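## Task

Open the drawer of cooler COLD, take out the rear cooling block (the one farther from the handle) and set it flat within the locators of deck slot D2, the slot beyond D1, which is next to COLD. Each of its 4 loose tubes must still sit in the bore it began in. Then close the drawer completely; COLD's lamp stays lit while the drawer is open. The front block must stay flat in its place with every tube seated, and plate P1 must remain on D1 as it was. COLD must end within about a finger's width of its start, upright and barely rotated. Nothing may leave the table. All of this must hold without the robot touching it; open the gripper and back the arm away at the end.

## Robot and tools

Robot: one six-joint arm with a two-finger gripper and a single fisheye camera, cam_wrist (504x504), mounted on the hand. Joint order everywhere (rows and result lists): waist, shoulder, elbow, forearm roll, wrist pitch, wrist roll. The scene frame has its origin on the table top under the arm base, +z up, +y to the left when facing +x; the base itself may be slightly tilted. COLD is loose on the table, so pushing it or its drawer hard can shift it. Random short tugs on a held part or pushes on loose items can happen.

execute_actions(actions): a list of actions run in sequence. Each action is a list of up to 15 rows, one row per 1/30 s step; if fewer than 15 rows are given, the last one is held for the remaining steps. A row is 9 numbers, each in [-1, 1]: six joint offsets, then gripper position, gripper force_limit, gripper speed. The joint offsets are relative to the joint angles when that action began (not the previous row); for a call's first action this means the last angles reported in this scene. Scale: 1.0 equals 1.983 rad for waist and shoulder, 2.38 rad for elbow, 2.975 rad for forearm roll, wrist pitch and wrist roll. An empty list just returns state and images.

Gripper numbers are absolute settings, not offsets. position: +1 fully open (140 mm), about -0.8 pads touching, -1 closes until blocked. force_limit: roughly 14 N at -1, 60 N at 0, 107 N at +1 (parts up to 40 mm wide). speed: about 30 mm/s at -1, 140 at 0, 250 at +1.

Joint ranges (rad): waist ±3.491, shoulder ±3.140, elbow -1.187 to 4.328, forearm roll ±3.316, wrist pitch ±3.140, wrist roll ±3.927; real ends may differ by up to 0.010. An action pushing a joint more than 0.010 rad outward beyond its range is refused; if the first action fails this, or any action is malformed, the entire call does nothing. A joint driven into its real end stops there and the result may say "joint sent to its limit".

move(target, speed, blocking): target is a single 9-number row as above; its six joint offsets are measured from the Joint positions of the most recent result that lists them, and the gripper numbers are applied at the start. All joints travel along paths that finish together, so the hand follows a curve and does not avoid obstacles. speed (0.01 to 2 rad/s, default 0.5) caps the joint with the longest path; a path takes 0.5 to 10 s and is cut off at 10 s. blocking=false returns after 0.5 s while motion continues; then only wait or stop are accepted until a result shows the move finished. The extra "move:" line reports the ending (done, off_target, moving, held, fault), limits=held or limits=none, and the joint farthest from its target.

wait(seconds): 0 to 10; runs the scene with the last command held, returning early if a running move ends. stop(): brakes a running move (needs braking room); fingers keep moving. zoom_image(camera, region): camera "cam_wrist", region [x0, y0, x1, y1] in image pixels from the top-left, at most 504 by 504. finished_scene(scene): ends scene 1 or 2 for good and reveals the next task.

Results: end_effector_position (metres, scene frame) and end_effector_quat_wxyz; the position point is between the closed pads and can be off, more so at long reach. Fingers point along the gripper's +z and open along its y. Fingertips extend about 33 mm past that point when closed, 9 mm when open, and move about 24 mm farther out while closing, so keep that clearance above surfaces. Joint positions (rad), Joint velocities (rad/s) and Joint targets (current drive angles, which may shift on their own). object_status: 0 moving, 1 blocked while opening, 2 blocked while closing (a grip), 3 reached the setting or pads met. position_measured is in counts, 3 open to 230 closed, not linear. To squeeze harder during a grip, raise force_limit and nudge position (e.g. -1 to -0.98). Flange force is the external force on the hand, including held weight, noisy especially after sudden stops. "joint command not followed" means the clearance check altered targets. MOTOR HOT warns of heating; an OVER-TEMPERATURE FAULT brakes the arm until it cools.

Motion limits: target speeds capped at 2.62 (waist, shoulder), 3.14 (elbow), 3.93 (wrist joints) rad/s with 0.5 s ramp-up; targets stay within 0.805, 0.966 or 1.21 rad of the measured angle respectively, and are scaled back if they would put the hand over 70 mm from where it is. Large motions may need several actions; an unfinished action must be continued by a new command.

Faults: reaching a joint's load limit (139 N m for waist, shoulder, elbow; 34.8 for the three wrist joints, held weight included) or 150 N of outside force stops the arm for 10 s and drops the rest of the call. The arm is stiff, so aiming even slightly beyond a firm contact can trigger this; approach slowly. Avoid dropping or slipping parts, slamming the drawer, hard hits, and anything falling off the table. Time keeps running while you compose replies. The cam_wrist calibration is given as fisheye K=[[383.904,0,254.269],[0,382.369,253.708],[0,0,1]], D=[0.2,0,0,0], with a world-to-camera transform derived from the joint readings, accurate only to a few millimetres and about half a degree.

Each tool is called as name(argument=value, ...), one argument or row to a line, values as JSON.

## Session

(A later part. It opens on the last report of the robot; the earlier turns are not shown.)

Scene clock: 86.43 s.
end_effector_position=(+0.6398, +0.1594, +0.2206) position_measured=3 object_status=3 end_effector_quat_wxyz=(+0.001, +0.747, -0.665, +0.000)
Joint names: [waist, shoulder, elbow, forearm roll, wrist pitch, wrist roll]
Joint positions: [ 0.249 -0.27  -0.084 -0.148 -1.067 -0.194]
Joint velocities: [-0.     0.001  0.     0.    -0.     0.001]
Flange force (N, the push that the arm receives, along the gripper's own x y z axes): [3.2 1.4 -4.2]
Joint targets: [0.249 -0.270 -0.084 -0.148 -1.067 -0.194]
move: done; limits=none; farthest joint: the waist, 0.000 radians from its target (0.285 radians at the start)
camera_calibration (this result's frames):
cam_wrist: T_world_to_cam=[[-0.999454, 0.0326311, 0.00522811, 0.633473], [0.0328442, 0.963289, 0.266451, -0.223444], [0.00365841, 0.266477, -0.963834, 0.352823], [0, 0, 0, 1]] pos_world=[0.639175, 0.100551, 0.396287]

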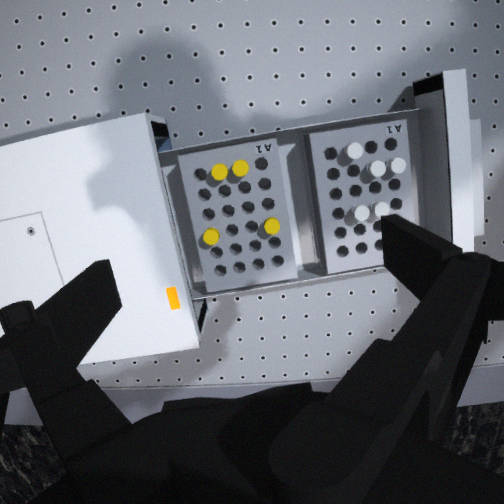

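move(
  target=[0.213,-0.258,-0.3465,0.1193,0.103,-0.7055,1,0,0],
  speed=1,
)

move(
  target=[-0.039,0.184,-0.016,0.016,0.1358,-0.0064,1,0,0],
  speed=0.2,
)

Scene clock: 92.97 s.
end_effector_position=(+0.4057, +0.1325, +0.1509) position_measured=3 object_status=3 end_effector_quat_wxyz=(+0.000, -0.067, +0.998, +0.000)
Joint names: [waist, shoulder, elbow, forearm roll, wrist pitch, wrist roll]
Joint positions: [ 0.672 -0.782 -0.909  0.207 -0.761 -2.293]
Joint velocities: [-0.    -0.001 -0.001  0.     0.    -0.001]
Flange force (N, the push that the arm receives, along the gripper's own x y z axes): no reading
Joint targets: [0.672 -0.782 -0.909 0.207 -0.761 -2.293]
move: done; limits=none; farthest joint: the waist, 0.000 radians from its target (0.422 radians at the start)
camera_calibration (this result's frames):
cam_wrist: T_world_to_cam=[[0.0140684, 0.999888, 0.00504846, -0.138645], [0.963319, -0.0149067, 0.267945, -0.419396], [0.267991, 0.00109372, -0.963421, 0.221533], [0, 0, 0, 1]] pos_world=[0.346593, 0.132136, 0.326505]

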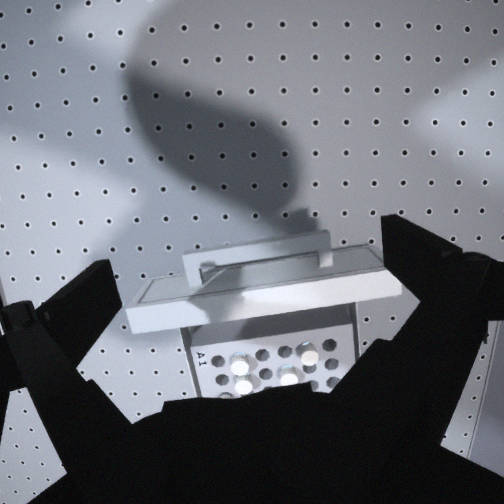

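Scene clock: 95.40 s.
end_effector_position=(+0.4068, +0.1352, +0.0456) position_measured=3 object_status=3 end_effector_quat_wxyz=(-0.004, -0.072, +0.997, +0.000)
Joint names: [waist, shoulder, elbow, forearm roll, wrist pitch, wrist roll]
Joint positions: [ 0.594 -0.417 -0.947  0.255 -0.357 -2.312]
Joint velocities: [-0.     0.002  0.001  0.     0.001  0.001]
Flange force (N, the push that the arm receives, along the gripper's own x y z axes): no reading
Joint targets: [0.594 -0.417 -0.947 0.255 -0.357 -2.312]
move: done; limits=none; farthest joint: the waist, 0.000 radians from its target (0.077 radians at the start)
camera_calibration (this result's frames):
cam_wrist: T_world_to_cam=[[0.00406085, 0.99998, 0.00486792, -0.136684], [0.965418, -0.00518938, 0.260657, -0.394007], [0.260677, 0.00364109, -0.965419, 0.122525], [0, 0, 0, 1]] pos_world=[0.348997, 0.13419, 0.221654]

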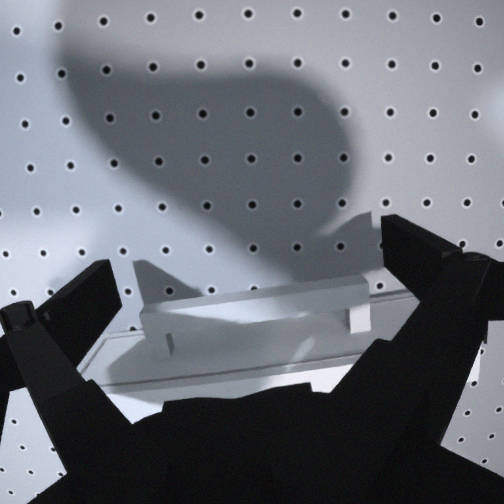

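move(
  target=[-0.0047,0.006,0.0097,-0.0077,-0.0028,0.01,1,0,0],
  speed=0.1,
)

move(
  target=[0,0,0,0,0,0,-1,-0.5,-0.6],
)

move(
  target=[0.0162,-0.0208,-0.0335,0.029,0.0095,-0.037,-1,-0.5,-0.6],
  speed=0.07,
)

Scene clock: 96.80 s.
end_effector_position=(+0.4130, +0.1363, +0.0457) position_measured=3 object_status=3 end_effector_quat_wxyz=(-0.003, -0.072, +0.997, +0.001)
Joint names: [waist, shoulder, elbow, forearm roll, wrist pitch, wrist roll]
Joint positions: [ 0.585 -0.405 -0.924  0.232 -0.365 -2.282]
Joint velocities: [-0.     0.     0.001  0.    -0.     0.001]
Flange force (N, the push that the arm receives, along the gripper's own x y z axes): no reading
Joint targets: [0.585 -0.405 -0.924 0.232 -0.365 -2.282]
move: done; limits=none; farthest joint: the waist, 0.000 radians from its target (0.010 radians at the start)
camera_calibration (this result's frames):
cam_wrist: T_world_to_cam=[[0.00382732, 0.999979, 0.00525184, -0.13777], [0.965302, -0.00506581, 0.261088, -0.400013], [0.261109, 0.00407034, -0.965301, 0.120748], [0, 0, 0, 1]] pos_world=[0.355132, 0.135249, 0.221721]

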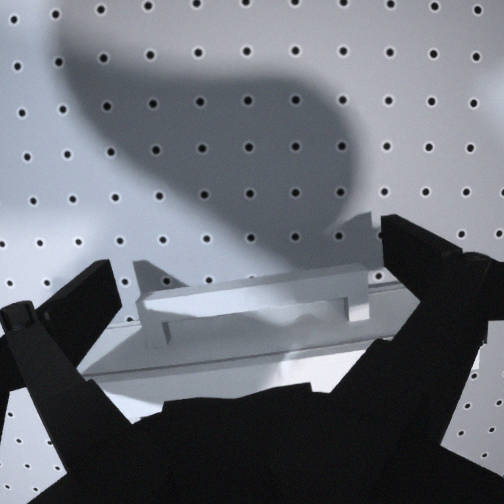

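Scene clock: 97.53 s.
end_effector_position=(+0.4131, +0.1364, +0.0458) position_measured=61 object_status=2 end_effector_quat_wxyz=(-0.003, -0.072, +0.997, +0.001)
Joint names: [waist, shoulder, elbow, forearm roll, wrist pitch, wrist roll]
Joint positions: [ 0.585 -0.405 -0.924  0.232 -0.365 -2.282]
Joint velocities: [-0.     0.    -0.002  0.     0.     0.   ]
Flange force (N, the push that the arm receives, along the gripper's own x y z axes): no reading
Joint targets: [0.585 -0.405 -0.924 0.232 -0.365 -2.282]
move: done; limits=none; farthest joint: the waist, 0.000 radians from its target (0.000 radians at the start)
camera_calibration (this result's frames):
cam_wrist: T_world_to_cam=[[0.0038368, 0.999978, 0.00533289, -0.137838], [0.965273, -0.00509658, 0.261194, -0.400093], [0.261216, 0.00414554, -0.965272, 0.120692], [0, 0, 0, 1]] pos_world=[0.355201, 0.135295, 0.221738]

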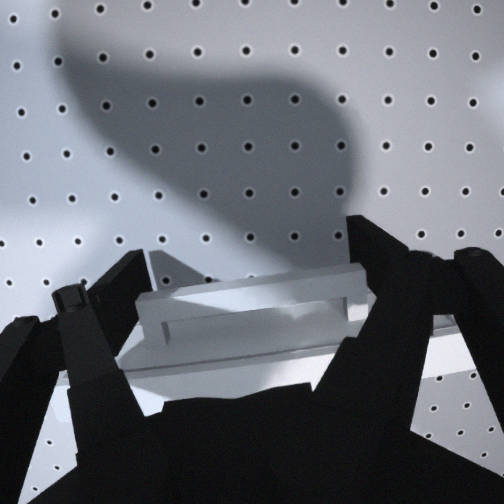

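Scene clock: 99.43 s.
end_effector_position=(+0.3924, +0.1329, +0.0456) position_measured=61 object_status=2 end_effector_quat_wxyz=(-0.003, -0.072, +0.997, -0.000)
Joint names: [waist, shoulder, elbow, forearm roll, wrist pitch, wrist roll]
Joint positions: [ 0.617 -0.446 -1.003  0.318 -0.337 -2.392]
Joint velocities: [ 0.    -0.001 -0.     0.002  0.    -0.001]
Flange force (N, the push that the arm receives, along the gripper's own x y z axes): no reading
Joint targets: [0.617 -0.446 -1.003 0.318 -0.337 -2.392]
move: done; limits=none; farthest joint: the waist, 0.000 radians from its target (0.032 radians at the start)
camera_calibration (this result's frames):
cam_wrist: T_world_to_cam=[[0.00468652, 0.999981, 0.00399164, -0.134604], [0.965329, -0.00556586, 0.260976, -0.38008], [0.260994, 0.00263017, -0.965337, 0.126223], [0, 0, 0, 1]] pos_world=[0.33459, 0.132154, 0.221576]

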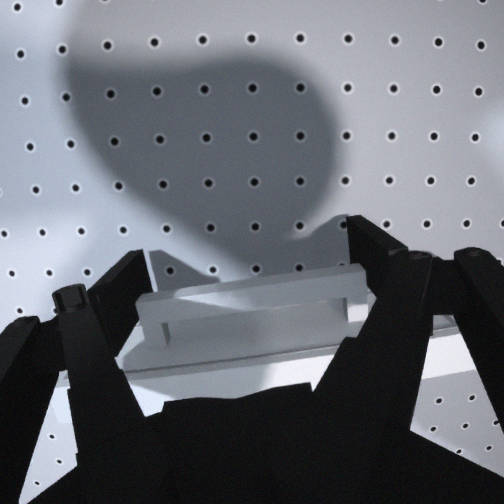

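move(
  target=[0,0,0,0,0,0,1,-0.3,-0.3],
)

move(
  target=[0.037,-0.1836,0.018,-0.026,-0.135,0.0175,1,0,0],
  speed=0.25,
)

move(
  target=[0,-0.06,0.03,0,-0.064,0,1,0,0],
)

move(
  target=[-0.2225,0.3324,0.338,-0.131,-0.0464,0.727,1,0,0],
  speed=1,
)

Scene clock: 100.90 s.
end_effector_position=(+0.3924, +0.1329, +0.0456) position_measured=3 object_status=3 end_effector_quat_wxyz=(-0.003, -0.071, +0.997, -0.000)
Joint names: [waist, shoulder, elbow, forearm roll, wrist pitch, wrist roll]
Joint positions: [ 0.617 -0.446 -1.003  0.318 -0.337 -2.392]
Joint velocities: [ 0.001 -0.001  0.    -0.001  0.    -0.   ]
Flange force (N, the push that the arm receives, along the gripper's own x y z axes): no reading
Joint targets: [0.617 -0.446 -1.003 0.318 -0.337 -2.392]
move: done; limits=none; farthest joint: the waist, 0.000 radians from its target (0.000 radians at the start)
camera_calibration (this result's frames):
cam_wrist: T_world_to_cam=[[0.00492854, 0.99998, 0.00398238, -0.134677], [0.965355, -0.00579682, 0.260876, -0.379996], [0.260893, 0.00255867, -0.965364, 0.126261], [0, 0, 0, 1]] pos_world=[0.334555, 0.132148, 0.221556]

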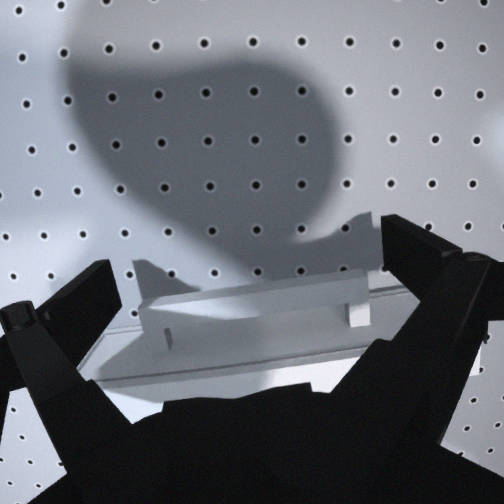

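Scene clock: 102.93 s.
end_effector_position=(+0.3954, +0.1265, +0.1445) position_measured=3 object_status=3 end_effector_quat_wxyz=(+0.004, -0.064, +0.998, -0.001)
Joint names: [waist, shoulder, elbow, forearm roll, wrist pitch, wrist roll]
Joint positions: [ 0.691 -0.81  -0.961  0.24  -0.739 -2.34 ]
Joint velocities: [ 0.001 -0.002  0.001 -0.001 -0.001 -0.   ]
Flange force (N, the push that the arm receives, along the gripper's own x y z axes): no reading
Joint targets: [0.691 -0.810 -0.961 0.240 -0.739 -2.340]
move: done; limits=none; farthest joint: the waist, 0.000 radians from its target (0.073 radians at the start)
camera_calibration (this result's frames):
cam_wrist: T_world_to_cam=[[0.0190985, 0.999812, 0.00339532, -0.134146], [0.960986, -0.0192939, 0.275922, -0.407515], [0.275936, -0.00200685, -0.961174, 0.214987], [0, 0, 0, 1]] pos_world=[0.334856, 0.126689, 0.319538]

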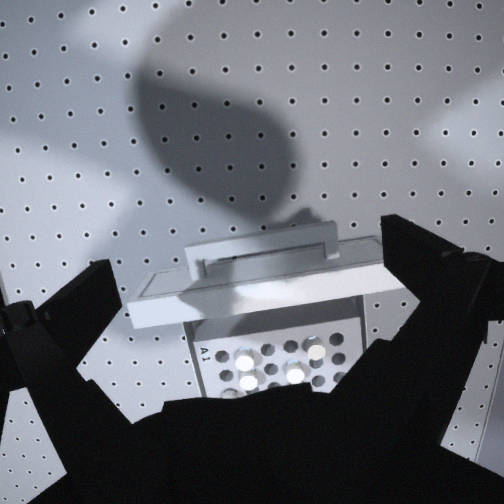

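Scene clock: 103.83 s.
end_effector_position=(+0.4105, +0.1138, +0.1994) position_measured=3 object_status=3 end_effector_quat_wxyz=(+0.014, -0.048, +0.999, -0.013)
Joint names: [waist, shoulder, elbow, forearm roll, wrist pitch, wrist roll]
Joint positions: [ 0.691 -0.929 -0.889  0.24  -0.929 -2.34 ]
Joint velocities: [-0.    -0.001 -0.001  0.    -0.001  0.   ]
Flange force (N, the push that the arm receives, along the gripper's own x y z axes): no reading
Joint targets: [0.691 -0.929 -0.889 0.240 -0.929 -2.340]
move: done; limits=none; farthest joint: the waist, 0.000 radians from its target (0.000 radians at the start)
camera_calibration (this result's frames):
cam_wrist: T_world_to_cam=[[0.0529231, 0.998422, -0.0187701, -0.131234], [0.954069, -0.0450038, 0.296189, -0.43569], [0.294877, -0.0335832, -0.954945, 0.258148], [0, 0, 0, 1]] pos_world=[0.346502, 0.120089, 0.3731]

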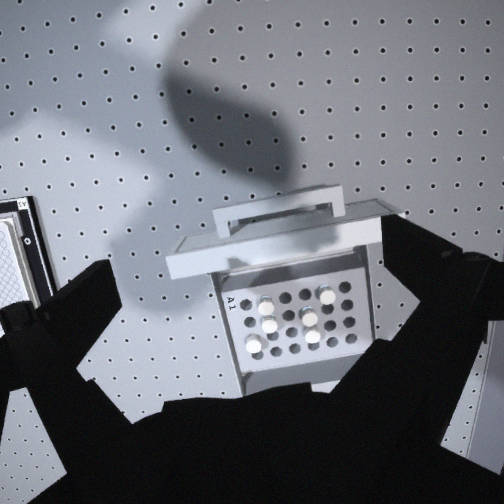

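Scene clock: 106.63 s.
end_effector_position=(+0.6395, +0.1597, +0.2202) position_measured=3 object_status=3 end_effector_quat_wxyz=(+0.000, +0.752, -0.659, -0.000)
Joint names: [waist, shoulder, elbow, forearm roll, wrist pitch, wrist roll]
Joint positions: [ 0.249 -0.27  -0.085 -0.149 -1.067 -0.178]
Joint velocities: [-0.001  0.    -0.001  0.     0.     0.001]
Flange force (N, the push that the arm receives, along the gripper's own x y z axes): [1.3 1.9 -3.6]
Joint targets: [0.249 -0.270 -0.085 -0.149 -1.067 -0.178]
move: done; limits=none; farthest joint: the waist, 0.000 radians from its target (0.441 radians at the start)
camera_calibration (this result's frames):
cam_wrist: T_world_to_cam=[[-0.999842, 0.0167639, 0.0058614, 0.63573], [0.0177209, 0.963409, 0.267449, -0.214156], [-0.00116343, 0.267511, -0.963554, 0.355213], [0, 0, 0, 1]] pos_world=[0.639838, 0.100639, 0.395816]

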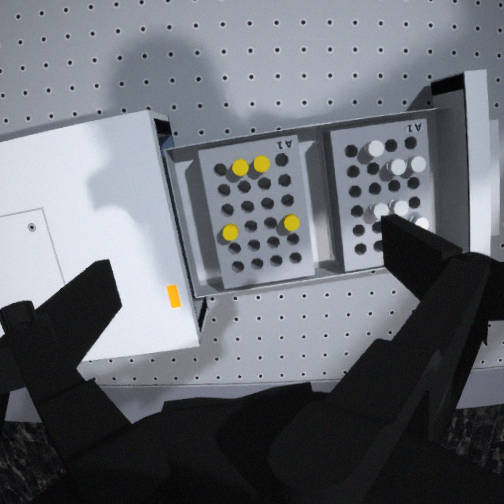

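move(
  target=[0.0187,0.0626,-0.0377,0.001,0.0736,0.001,0.55,-0.2,0],
  speed=0.3,
)

Scene clock: 109.73 s.
end_effector_position=(+0.6323, +0.1587, +0.1204) position_measured=59 object_status=3 end_effector_quat_wxyz=(-0.001, +0.754, -0.657, -0.001)
Joint names: [waist, shoulder, elbow, forearm roll, wrist pitch, wrist roll]
Joint positions: [ 0.286 -0.146 -0.174 -0.146 -0.848 -0.175]
Joint velocities: [ 0.001  0.002  0.     0.     0.001 -0.   ]
Flange force (N, the push that the arm receives, along the gripper's own x y z axes): [2.4 1.5 -2.8]
Joint targets: [0.286 -0.146 -0.175 -0.146 -0.848 -0.175]
move: done; limits=none; farthest joint: the waist, 0.000 radians from its target (0.037 radians at the start)
camera_calibration (this result's frames):
cam_wrist: T_world_to_cam=[[-0.999943, 0.00952725, 0.0048464, 0.630549], [0.0104836, 0.9626, 0.270725, -0.182108], [-0.00208588, 0.27076, -0.962645, 0.259264], [0, 0, 0, 1]] pos_world=[0.632963, 0.0990911, 0.295824]

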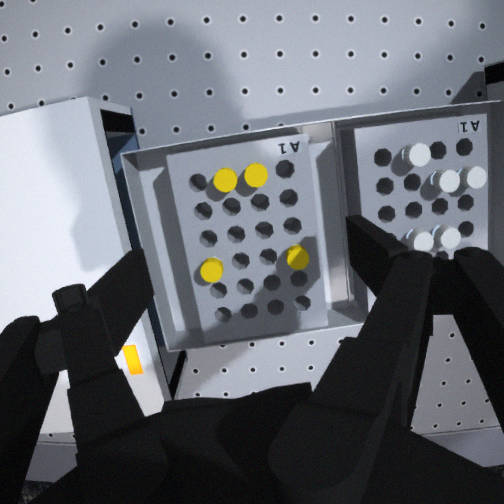

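move(
  target=[0.0052,0.034,-0.004,0,0.0258,0,0.42,-0.2,0],
  speed=0.1,
)

Scene clock: 111.53 s.
end_effector_position=(+0.6323, +0.1581, +0.0813) position_measured=76 object_status=3 end_effector_quat_wxyz=(-0.001, +0.754, -0.657, -0.001)
Joint names: [waist, shoulder, elbow, forearm roll, wrist pitch, wrist roll]
Joint positions: [ 0.297 -0.078 -0.184 -0.146 -0.771 -0.175]
Joint velocities: [0.    0.002 0.001 0.001 0.001 0.   ]
Flange force (N, the push that the arm receives, along the gripper's own x y z axes): [1.2 0.8 -3.6]
Joint targets: [0.297 -0.078 -0.184 -0.146 -0.771 -0.175]
move: done; limits=none; farthest joint: the waist, 0.000 radians from its target (0.010 radians at the start)
camera_calibration (this result's frames):
cam_wrist: T_world_to_cam=[[-0.999938, 0.00980137, 0.00526669, 0.630608], [0.0108578, 0.962979, 0.269358, -0.171147], [-0.00243163, 0.269399, -0.963026, 0.222201], [0, 0, 0, 1]] pos_world=[0.632968, 0.09877, 0.256764]

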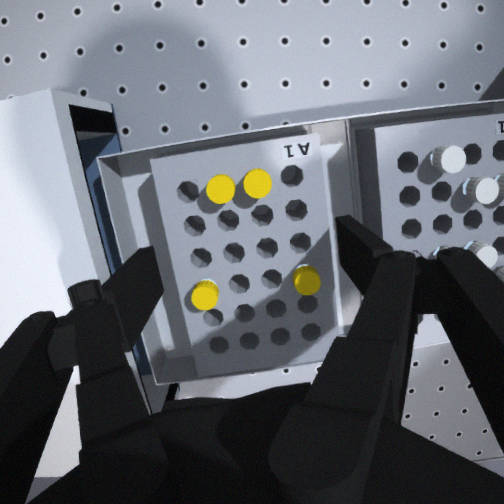

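move(
  target=[0.002,0.0135,-0.0018,0,0.0104,0,0.42,-0.2,0],
  speed=0.04,
)

Scene clock: 112.97 s.
end_effector_position=(+0.6314, +0.1575, +0.0657) position_measured=76 object_status=3 end_effector_quat_wxyz=(-0.000, +0.754, -0.657, -0.001)
Joint names: [waist, shoulder, elbow, forearm roll, wrist pitch, wrist roll]
Joint positions: [ 0.301 -0.052 -0.188 -0.146 -0.741 -0.175]
Joint velocities: [ 0.001  0.     0.    -0.001  0.001  0.   ]
Flange force (N, the push that the arm receives, along the gripper's own x y z axes): [1.9 -0.4 -4.3]
Joint targets: [0.301 -0.052 -0.188 -0.146 -0.741 -0.175]
move: done; limits=none; farthest joint: the wrist pitch, 0.001 radians from its target (0.031 radians at the start)
camera_calibration (this result's frames):
cam_wrist: T_world_to_cam=[[-0.999937, 0.00988938, 0.00534459, 0.629779], [0.0109614, 0.963208, 0.268535, -0.166379], [-0.00249231, 0.268577, -0.963255, 0.207582], [0, 0, 0, 1]] pos_world=[0.632081, 0.0982776, 0.241267]

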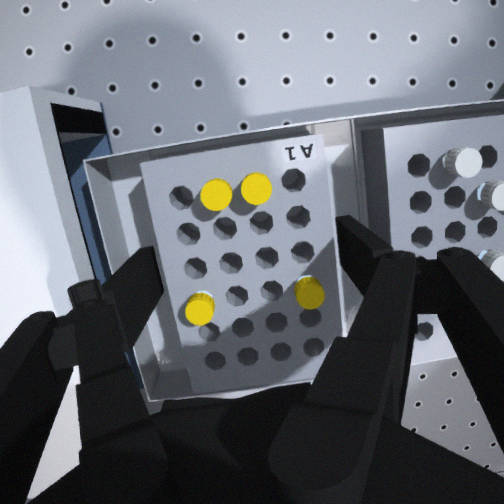

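move(
  target=[0.002,0.0138,-0.001,0,0.0100,0,0.42,-0.2,0],
  speed=0.03,
)

Scene clock: 114.53 s.
end_effector_position=(+0.6306, +0.1570, +0.0505) position_measured=76 object_status=3 end_effector_quat_wxyz=(+0.000, +0.754, -0.657, -0.000)
Joint names: [waist, shoulder, elbow, forearm roll, wrist pitch, wrist roll]
Joint positions: [ 0.305 -0.024 -0.191 -0.146 -0.711 -0.175]
Joint velocities: [ 0.     0.001 -0.001  0.001  0.001  0.001]
Flange force (N, the push that the arm receives, along the gripper's own x y z axes): [2.7 -2.8 -2.6]
Joint targets: [0.305 -0.024 -0.191 -0.146 -0.711 -0.175]
move: done; limits=none; farthest joint: the waist, 0.000 radians from its target (0.004 radians at the start)
camera_calibration (this result's frames):
cam_wrist: T_world_to_cam=[[-0.999938, 0.00974898, 0.00533976, 0.629153], [0.0108229, 0.963417, 0.267788, -0.161744], [-0.00253376, 0.267829, -0.963463, 0.193134], [0, 0, 0, 1]] pos_world=[0.631354, 0.0979662, 0.226031]

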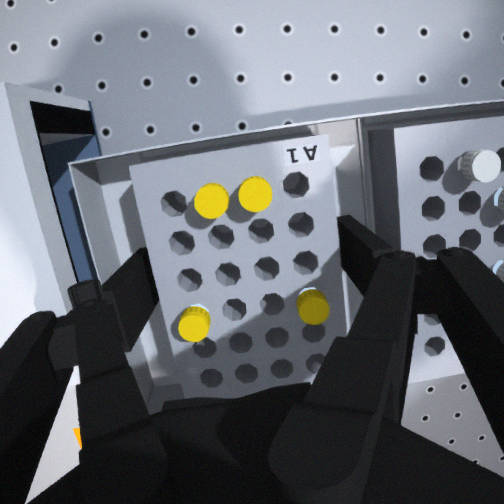

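move(
  target=[0.0005,0.0085,0.002,0,0.0042,0,0.42,-0.2,0],
  speed=0.03,
)

move(
  target=[0,0,0,0,0,0,-1,0.2,-0.9],
)

Scene clock: 125.37 s.
end_effector_position=(+0.6311, +0.1571, +0.0475) position_measured=76 object_status=3 end_effector_quat_wxyz=(+0.001, +0.754, -0.657, -0.001)
Joint names: [waist, shoulder, elbow, forearm roll, wrist pitch, wrist roll]
Joint positions: [ 0.305 -0.017 -0.188 -0.146 -0.708 -0.175]
Joint velocities: [ 0.     0.001 -0.    -0.     0.    -0.   ]
Flange force (N, the push that the arm receives, along the gripper's own x y z axes): [2.8 15.5 -35.6]
Joint targets: [0.305 -0.017 -0.188 -0.146 -0.708 -0.175]
FORCE FAULT: contact force on the arm reached its limit, and the arm stopped for 10 seconds. The contact can be on any part of the arm, not only on its tool. That time counts as 20 of the actions that you can send in this scene. The arm's remaining commands of this call were not run. The arm holds still and accepts commands again. Move the arm away from the contact; if what it grips holds it there, let go first. Pushing or pulling that hard again can fault the arm again.
move: fault; limits=none; farthest joint: the shoulder, 0.010 radians from its target (0.017 radians at the start)
camera_calibration (this result's frames):
cam_wrist: T_world_to_cam=[[-0.999933, 0.00969265, 0.00639906, 0.629582], [0.0110504, 0.963564, 0.26725, -0.161199], [-0.00357554, 0.267303, -0.963606, 0.190994], [0, 0, 0, 1]] pos_world=[0.632004, 0.0981704, 0.223095]

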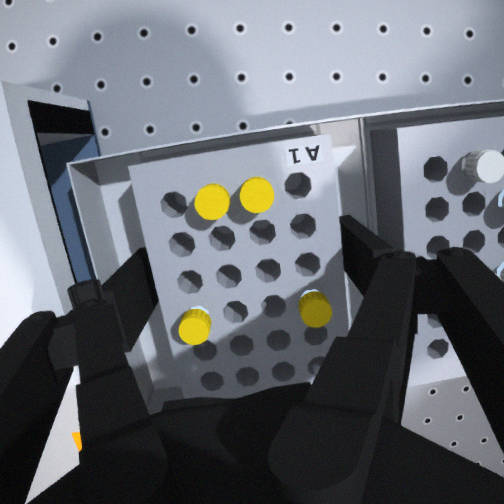

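not run: a fault stop came before this call.

move(
  target=[-0.001,-0.0045,0.0015,0,-0.0042,0,0.42,0.2,0],
  speed=0.03,
)

move(
  target=[0,0,0,0,0,0,-1,0.2,-0.9],
)

Scene clock: 126.57 s.
end_effector_position=(+0.6322, +0.1574, +0.0532) position_measured=76 object_status=3 end_effector_quat_wxyz=(+0.001, +0.754, -0.657, -0.001)
Joint names: [waist, shoulder, elbow, forearm roll, wrist pitch, wrist roll]
Joint positions: [ 0.303 -0.026 -0.184 -0.146 -0.72  -0.175]
Joint velocities: [-0.    -0.001  0.    -0.    -0.001  0.   ]
Flange force (N, the push that the arm receives, along the gripper's own x y z axes): [0.8 22.7 -0.3]
Joint targets: [0.303 -0.026 -0.184 -0.146 -0.720 -0.175]
move: done; limits=none; farthest joint: the waist, 0.000 radians from its target (0.002 radians at the start)
camera_calibration (this result's frames):
cam_wrist: T_world_to_cam=[[-0.999929, 0.0100216, 0.00647857, 0.630618], [0.0113889, 0.963536, 0.267337, -0.163209], [-0.0035632, 0.267392, -0.963581, 0.196423], [0, 0, 0, 1]] pos_world=[0.633131, 0.0984163, 0.228815]

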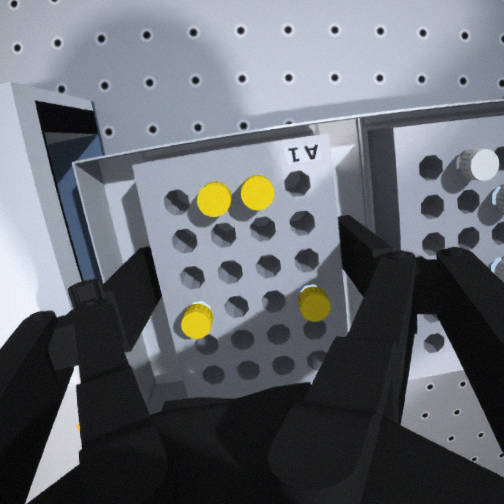

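Scene clock: 127.20 s.
end_effector_position=(+0.6324, +0.1575, +0.0534) position_measured=103 object_status=0 end_effector_quat_wxyz=(+0.001, +0.754, -0.657, -0.001)
Joint names: [waist, shoulder, elbow, forearm roll, wrist pitch, wrist roll]
Joint positions: [ 0.303 -0.026 -0.184 -0.146 -0.72  -0.175]
Joint velocities: [ 0.    -0.    -0.     0.002 -0.    -0.   ]
Flange force (N, the push that the arm receives, along the gripper's own x y z axes): [-1.4 -1.5 -35.0]
Joint targets: [0.303 -0.026 -0.184 -0.146 -0.720 -0.175]
move: done; limits=none; farthest joint: the waist, 0.000 radians from its target (0.000 radians at the start)
camera_calibration (this result's frames):
cam_wrist: T_world_to_cam=[[-0.999931, 0.0100035, 0.00618846, 0.630767], [0.0112943, 0.963504, 0.267456, -0.163257], [-0.00328711, 0.267508, -0.96355, 0.19637], [0, 0, 0, 1]] pos_world=[0.633212, 0.0984579, 0.228973]

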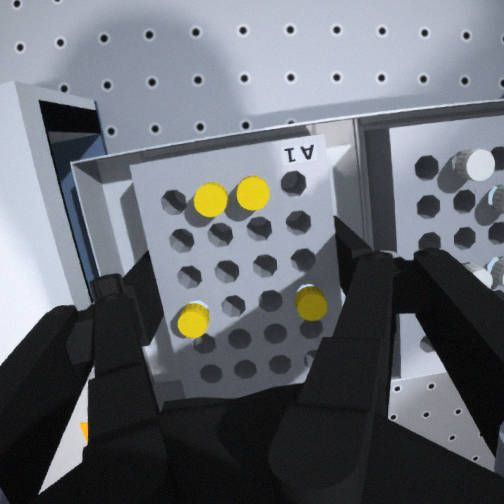

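move(
  target=[-0.003,-0.0205,0.0005,0,-0.014,0,-1,0.2,-0.9],
  speed=0.04,
)

Scene clock: 129.00 s.
end_effector_position=(+0.6326, +0.1576, +0.0755) position_measured=103 object_status=2 end_effector_quat_wxyz=(+0.000, +0.754, -0.657, -0.001)
Joint names: [waist, shoulder, elbow, forearm roll, wrist pitch, wrist roll]
Joint positions: [ 0.297 -0.067 -0.183 -0.146 -0.762 -0.175]
Joint velocities: [-0.    -0.001 -0.001  0.001 -0.001  0.   ]
Flange force (N, the push that the arm receives, along the gripper's own x y z axes): [0.5 1.3 2.2]
Joint targets: [0.297 -0.067 -0.183 -0.146 -0.762 -0.175]
move: done; limits=none; farthest joint: the waist, 0.000 radians from its target (0.006 radians at the start)
camera_calibration (this result's frames):
cam_wrist: T_world_to_cam=[[-0.999929, 0.0104193, 0.00586476, 0.630849], [0.0116109, 0.963262, 0.268314, -0.169528], [-0.00285366, 0.268363, -0.963314, 0.217274], [0, 0, 0, 1]] pos_world=[0.633392, 0.0984189, 0.25109]

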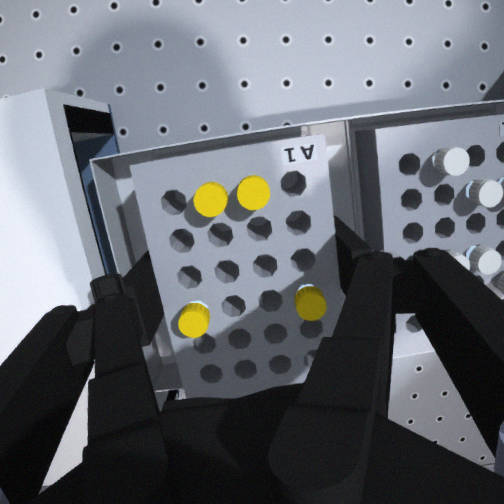

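move(
  target=[-0.015,-0.092,0.022,0,-0.079,0,-1,0.2,-0.9],
  speed=0.12,
)

move(
  target=[-0.328,-0.052,0.033,-0.1227,-0.129,0.05,-1,0.2,-0.9],
  speed=0.2,
)

Scene clock: 132.53 s.
end_effector_position=(+0.6331, +0.1608, +0.1913) position_measured=103 object_status=2 end_effector_quat_wxyz=(-0.001, +0.755, -0.656, -0.002)
Joint names: [waist, shoulder, elbow, forearm roll, wrist pitch, wrist roll]
Joint positions: [ 0.267 -0.249 -0.131 -0.146 -0.997 -0.175]
Joint velocities: [-0.    -0.     0.002  0.    -0.001  0.   ]
Flange force (N, the push that the arm receives, along the gripper's own x y z axes): [0.6 -1.0 6.2]
Joint targets: [0.267 -0.249 -0.131 -0.146 -0.997 -0.175]
move: done; limits=none; farthest joint: the waist, 0.000 radians from its target (0.030 radians at the start)
camera_calibration (this result's frames):
cam_wrist: T_world_to_cam=[[-0.999963, 0.00676461, 0.00528891, 0.631275], [0.00794657, 0.962403, 0.27151, -0.201864], [-0.00325341, 0.271542, -0.962421, 0.327442], [0, 0, 0, 1]] pos_world=[0.633922, 0.10109, 0.366607]

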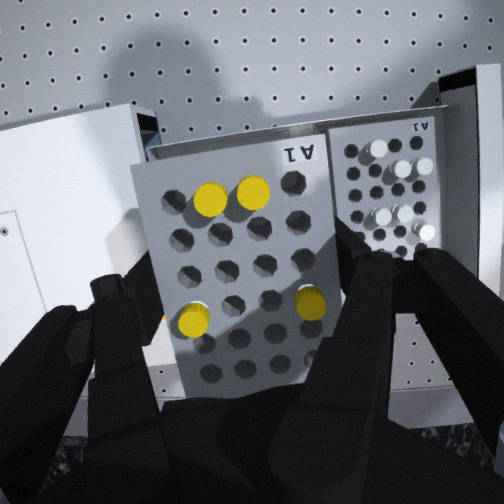

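Scene clock: 136.20 s.
end_effector_position=(+0.5735, +0.0045, +0.3307) position_measured=103 object_status=2 end_effector_quat_wxyz=(-0.000, -0.596, +0.803, +0.001)
Joint names: [waist, shoulder, elbow, forearm roll, wrist pitch, wrist roll]
Joint positions: [-0.383 -0.352 -0.052 -0.511 -1.381 -0.026]
Joint velocities: [-0.002  0.     0.001 -0.    -0.001  0.   ]
Flange force (N, the push that the arm receives, along the gripper's own x y z axes): [-1.3 4.4 7.9]
Joint targets: [-0.383 -0.352 -0.052 -0.511 -1.381 -0.026]
move: done; limits=none; farthest joint: the waist, 0.001 radians from its target (0.651 radians at the start)
camera_calibration (this result's frames):
cam_wrist: T_world_to_cam=[[-0.903539, 0.428462, 0.00615263, 0.514611], [0.414316, 0.869864, 0.26773, -0.320144], [0.10936, 0.244453, -0.963474, 0.439753], [0, 0, 0, 1]] pos_world=[0.549521, -0.0495083, 0.506237]

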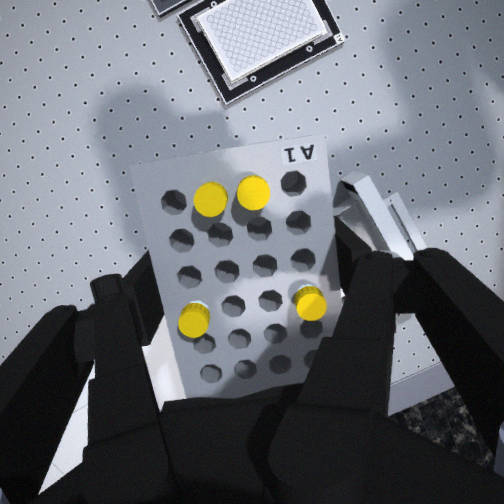

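move(
  target=[-0.1944,0.3796,0.1735,-0.0567,0.0224,-0.255,-1,0.2,-0.9],
  speed=0.25,
)

Scene clock: 140.27 s.
end_effector_position=(+0.6274, -0.3085, +0.2012) position_measured=103 object_status=2 end_effector_quat_wxyz=(+0.000, +0.001, +1.000, -0.000)
Joint names: [waist, shoulder, elbow, forearm roll, wrist pitch, wrist roll]
Joint positions: [-0.769  0.4    0.361 -0.68  -1.314 -0.784]
Joint velocities: [-0.     0.001  0.002  0.    -0.    -0.001]
Flange force (N, the push that the arm receives, along the gripper's own x y z axes): [-0.9 -2.4 6.0]
Joint targets: [-0.769 0.400 0.361 -0.680 -1.314 -0.784]
move: done; limits=none; farthest joint: the shoulder, 0.001 radians from its target (0.753 radians at the start)
camera_calibration (this result's frames):
cam_wrist: T_world_to_cam=[[0.149141, 0.988808, 0.00388178, 0.211019], [0.952362, -0.144698, 0.268456, -0.686316], [0.266013, -0.036341, -0.963284, 0.20069], [0, 0, 0, 1]] pos_world=[0.568764, -0.300673, 0.376748]

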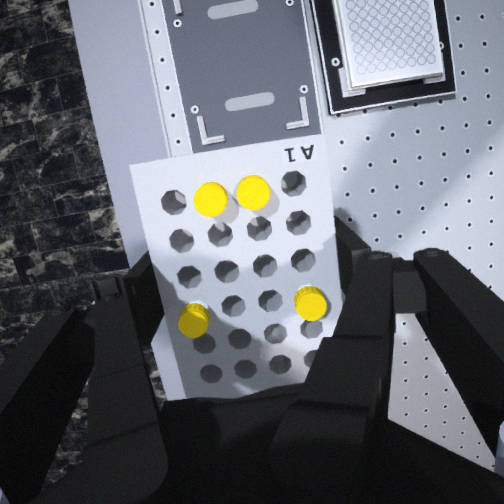

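zoom_image(
  camera="cam_wrist",
  region=[130,0,350,180],
)

Region (130, 0, 350, 180) of cam_wrist's 504x504 image, scaled by 2.291, with more detail than that image has; it fills the top 412 rows of this view, and the rest is white.

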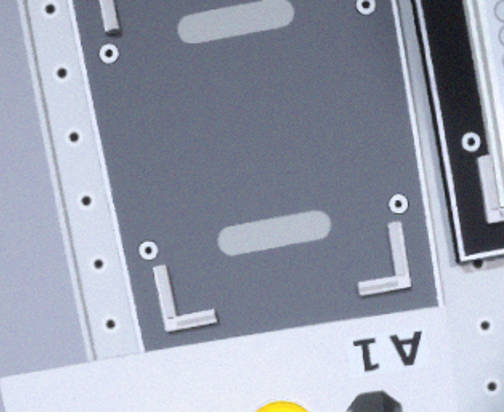

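move(
  target=[-0.002,-0.0231,-0.1766,-0.0354,0.0928,0.1015,-1,0.2,-0.9],
  speed=0.15,
)

Scene clock: 145.67 s.
end_effector_position=(+0.4840, -0.2946, +0.1010) position_measured=103 object_status=2 end_effector_quat_wxyz=(-0.000, -0.013, +1.000, +0.000)
Joint names: [waist, shoulder, elbow, forearm roll, wrist pitch, wrist roll]
Joint positions: [-0.772  0.355 -0.059 -0.785 -1.038 -0.483]
Joint velocities: [-0.    -0.    -0.002 -0.     0.001  0.001]
Flange force (N, the push that the arm receives, along the gripper's own x y z axes): [-1.5 0.3 4.4]
Joint targets: [-0.772 0.355 -0.060 -0.785 -1.038 -0.482]
move: done; limits=none; farthest joint: the waist, 0.000 radians from its target (0.004 radians at the start)
camera_calibration (this result's frames):
cam_wrist: T_world_to_cam=[[0.12089, 0.992655, 0.00459065, 0.233788], [0.956485, -0.117719, 0.26698, -0.514683], [0.26556, -0.0278843, -0.963691, 0.145523], [0, 0, 0, 1]] pos_world=[0.425379, -0.288601, 0.276576]

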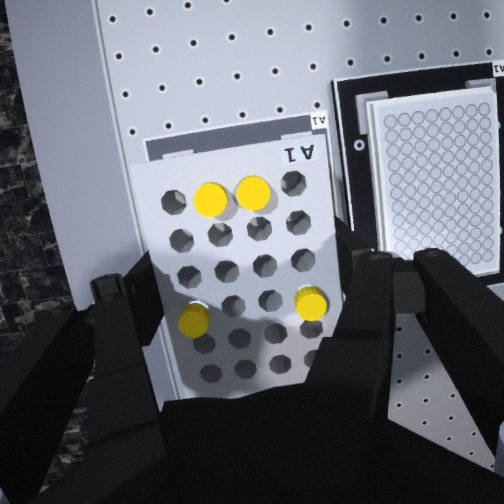

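move(
  target=[0.0163,0.0215,0,-0.0068,0.0166,0.0043,-1,0.2,-0.9],
  speed=0.04,
)

zoom_image(
  camera="cam_wrist",
  region=[100,70,380,270],
)

Scene clock: 147.90 s.
end_effector_position=(+0.4839, -0.2943, +0.0709) position_measured=103 object_status=2 end_effector_quat_wxyz=(-0.000, -0.014, +1.000, +0.001)
Joint names: [waist, shoulder, elbow, forearm roll, wrist pitch, wrist roll]
Joint positions: [-0.74   0.397 -0.059 -0.805 -0.989 -0.47 ]
Joint velocities: [ 0.001  0.001 -0.     0.001  0.001  0.   ]
Flange force (N, the push that the arm receives, along the gripper's own x y z axes): [0.9 0.4 4.5]
Joint targets: [-0.740 0.397 -0.059 -0.805 -0.989 -0.470]
move: done; limits=none; farthest joint: the waist, 0.001 radians from its target (0.033 radians at the start)
camera_calibration (this result's frames):
cam_wrist: T_world_to_cam=[[0.120008, 0.992755, 0.00591807, 0.234068], [0.956686, -0.117236, 0.266472, -0.506419], [0.265235, -0.026317, -0.963824, 0.1172], [0, 0, 0, 1]] pos_world=[0.425309, -0.288659, 0.246522]

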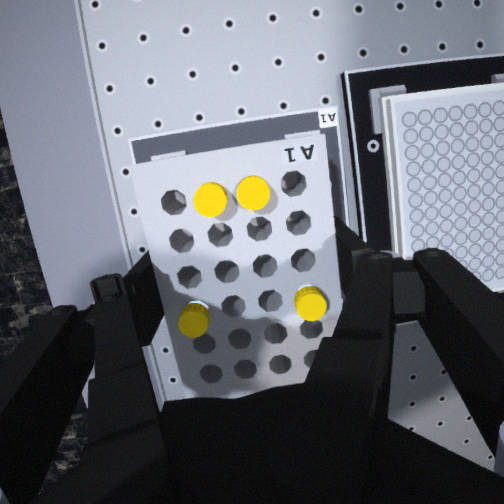

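Region (100, 70, 380, 270) of cam_wrist's 504x504 image, scaled by 1.800, with more detail than that image has; it fills the top 360 rows of this view, and the rest is white.

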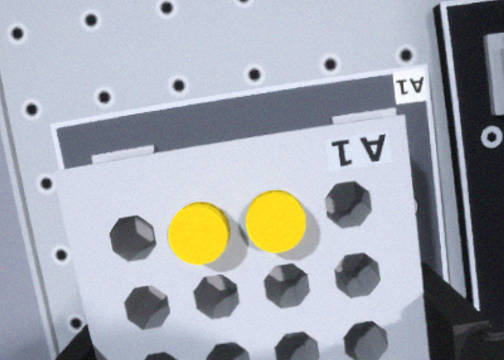

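move(
  target=[0.0055,0.0061,0.0019,-0.0008,0.004,0,-1,0.2,-0.9],
  speed=0.02,
)

zoom_image(
  camera="cam_wrist",
  region=[100,70,380,270],
)

Scene clock: 150.47 s.
end_effector_position=(+0.4855, -0.2943, +0.0631) position_measured=103 object_status=2 end_effector_quat_wxyz=(-0.001, -0.015, +1.000, +0.001)
Joint names: [waist, shoulder, elbow, forearm roll, wrist pitch, wrist roll]
Joint positions: [-0.729  0.409 -0.055 -0.808 -0.977 -0.47 ]
Joint velocities: [ 0.001  0.002  0.     0.     0.001 -0.   ]
Flange force (N, the push that the arm receives, along the gripper's own x y z axes): [1.8 4.0 3.2]
Joint targets: [-0.729 0.409 -0.055 -0.808 -0.977 -0.470]
move: done; limits=none; farthest joint: the waist, 0.000 radians from its target (0.011 radians at the start)
camera_calibration (this result's frames):
cam_wrist: T_world_to_cam=[[0.117587, 0.993048, 0.00547254, 0.235157], [0.957327, -0.114818, 0.265219, -0.505444], [0.264004, -0.0259472, -0.964173, 0.109974], [0, 0, 0, 1]] pos_world=[0.427191, -0.288703, 0.2388]

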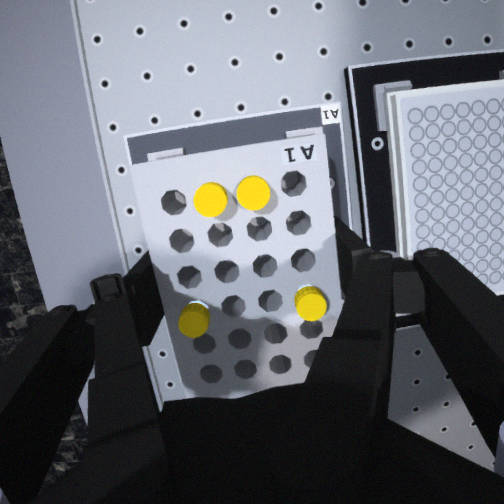

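Region (100, 70, 380, 270) of cam_wrist's 504x504 image, scaled by 1.800, with more detail than that image has; it fills the top 360 rows of this view, and the rest is white.

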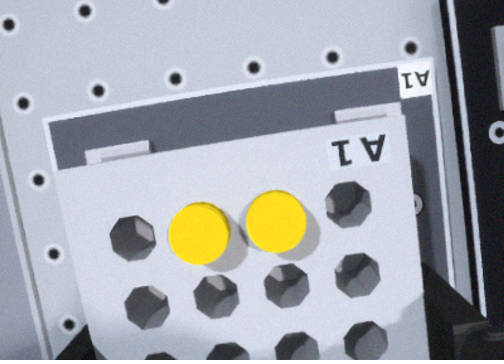

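move(
  target=[0.0028,0.002,-0.0007,-0.0009,0.0022,0.0006,-1,0.2,-0.9],
  speed=0.01,
)

Scene clock: 152.33 s.
end_effector_position=(+0.4852, -0.2931, +0.0591) position_measured=103 object_status=2 end_effector_quat_wxyz=(-0.001, -0.016, +1.000, +0.001)
Joint names: [waist, shoulder, elbow, forearm roll, wrist pitch, wrist roll]
Joint positions: [-0.724  0.413 -0.057 -0.81  -0.97  -0.468]
Joint velocities: [ 0.001  0.001  0.    -0.     0.001 -0.   ]
Flange force (N, the push that the arm receives, along the gripper's own x y z axes): [0.4 1.3 3.3]
Joint targets: [-0.724 0.413 -0.057 -0.810 -0.970 -0.468]
move: done; limits=none; farthest joint: the waist, 0.000 radians from its target (0.006 radians at the start)
camera_calibration (this result's frames):
cam_wrist: T_world_to_cam=[[0.116462, 0.993176, 0.00609952, 0.234547], [0.957624, -0.113917, 0.264536, -0.5038], [0.263426, -0.0249673, -0.964357, 0.106805], [0, 0, 0, 1]] pos_world=[0.427, -0.287672, 0.234841]

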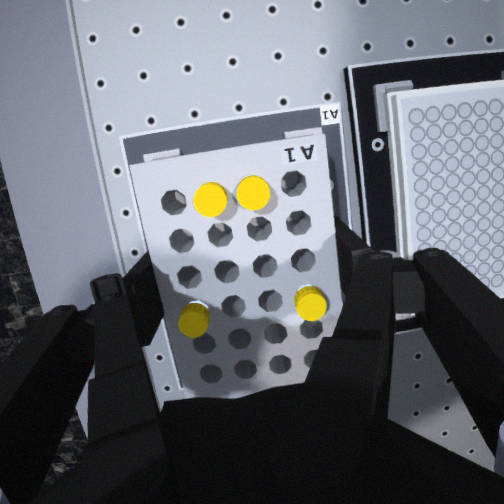

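move(
  target=[0.0017,0.0023,0.0003,-0.0007,0.0015,0.0004,-1,0.2,-0.9],
  speed=0.01,
)

move(
  target=[0.0016,0.0022,0,-0.0007,0.0016,0.0004,-1,0.2,-0.9],
  speed=0.01,
)

Scene clock: 153.70 s.
end_effector_position=(+0.4855, -0.2929, +0.0561) position_measured=103 object_status=2 end_effector_quat_wxyz=(-0.001, -0.016, +1.000, +0.001)
Joint names: [waist, shoulder, elbow, forearm roll, wrist pitch, wrist roll]
Joint positions: [-0.721  0.417 -0.056 -0.813 -0.966 -0.467]
Joint velocities: [-0.001  0.002 -0.     0.001  0.    -0.   ]
Flange force (N, the push that the arm receives, along the gripper's own x y z axes): [-16.2 5.8 -26.1]
Joint targets: [-0.721 0.418 -0.056 -0.812 -0.966 -0.467]
move: done; limits=none; farthest joint: the elbow, 0.001 radians from its target (0.000 radians at the start)
camera_calibration (this result's frames):
cam_wrist: T_world_to_cam=[[0.116066, 0.993222, 0.00630097, 0.234593], [0.957612, -0.113584, 0.264722, -0.503206], [0.263644, -0.0246914, -0.964304, 0.103844], [0, 0, 0, 1]] pos_world=[0.42727, -0.287595, 0.231869]

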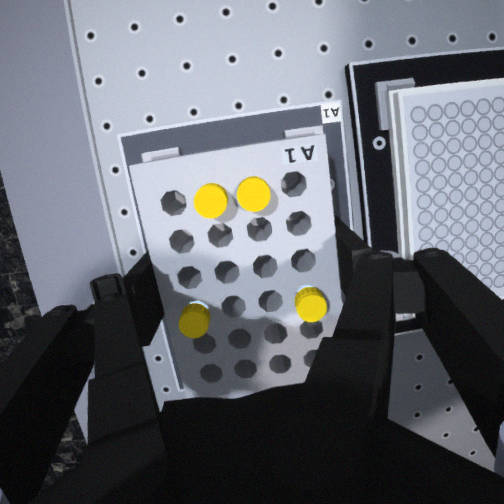

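Scene clock: 154.40 s.
end_effector_position=(+0.4854, -0.2929, +0.0532) position_measured=103 object_status=2 end_effector_quat_wxyz=(-0.001, -0.016, +1.000, +0.001)
Joint names: [waist, shoulder, elbow, forearm roll, wrist pitch, wrist roll]
Joint positions: [-0.717  0.422 -0.056 -0.815 -0.961 -0.466]
Joint velocities: [ 0.001  0.002  0.001 -0.001  0.001  0.   ]
Flange force (N, the push that the arm receives, along the gripper's own x y z axes): [-22.4 32.4 -113.4]
Joint targets: [-0.717 0.422 -0.056 -0.815 -0.961 -0.466]
move: done; limits=none; farthest joint: the waist, 0.000 radians from its target (0.003 radians at the start)
camera_calibration (this result's frames):
cam_wrist: T_world_to_cam=[[0.116035, 0.993225, 0.00629107, 0.23455], [0.957648, -0.113554, 0.264604, -0.502329], [0.263526, -0.0246787, -0.964337, 0.101132], [0, 0, 0, 1]] pos_world=[0.427187, -0.287506, 0.228968]

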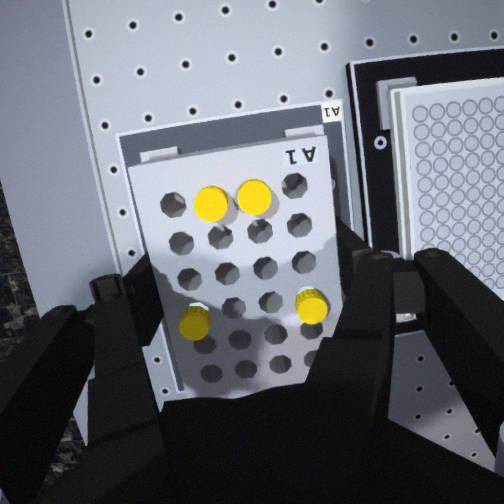

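move(
  target=[-0.0025,-0.0033,0,0.001,-0.0025,-0.0006,-1,0.2,-0.9],
  speed=0.01,
)

zoom_image(
  camera="cam_wrist",
  region=[100,90,380,410],
)

Scene clock: 155.87 s.
end_effector_position=(+0.4858, -0.2930, +0.0578) position_measured=103 object_status=2 end_effector_quat_wxyz=(-0.001, -0.016, +1.000, +0.001)
Joint names: [waist, shoulder, elbow, forearm roll, wrist pitch, wrist roll]
Joint positions: [-0.722  0.415 -0.056 -0.812 -0.968 -0.467]
Joint velocities: [-0.001 -0.001  0.002 -0.001 -0.001 -0.   ]
Flange force (N, the push that the arm receives, along the gripper's own x y z axes): [-0.2 0.5 4.1]
Joint targets: [-0.722 0.415 -0.056 -0.812 -0.969 -0.467]
move: done; limits=none; farthest joint: the waist, 0.000 radians from its target (0.005 radians at the start)
camera_calibration (this result's frames):
cam_wrist: T_world_to_cam=[[0.11601, 0.993228, 0.00630918, 0.234664], [0.95753, -0.113524, 0.265043, -0.503822], [0.263965, -0.0247064, -0.964216, 0.105219], [0, 0, 0, 1]] pos_world=[0.427427, -0.287672, 0.233508]

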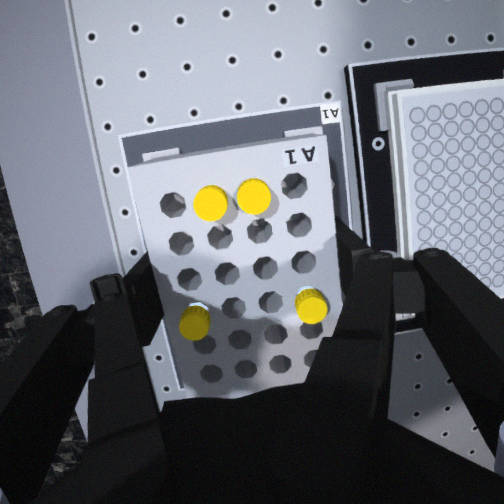

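Region (100, 90, 380, 410) of cam_wrist's 504x504 image, scaled by 1.575, with more detail than that image has; it fills the left 441 columns of this view, and the rest is white.

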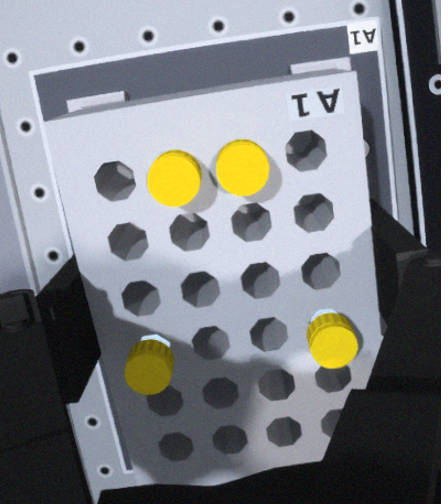

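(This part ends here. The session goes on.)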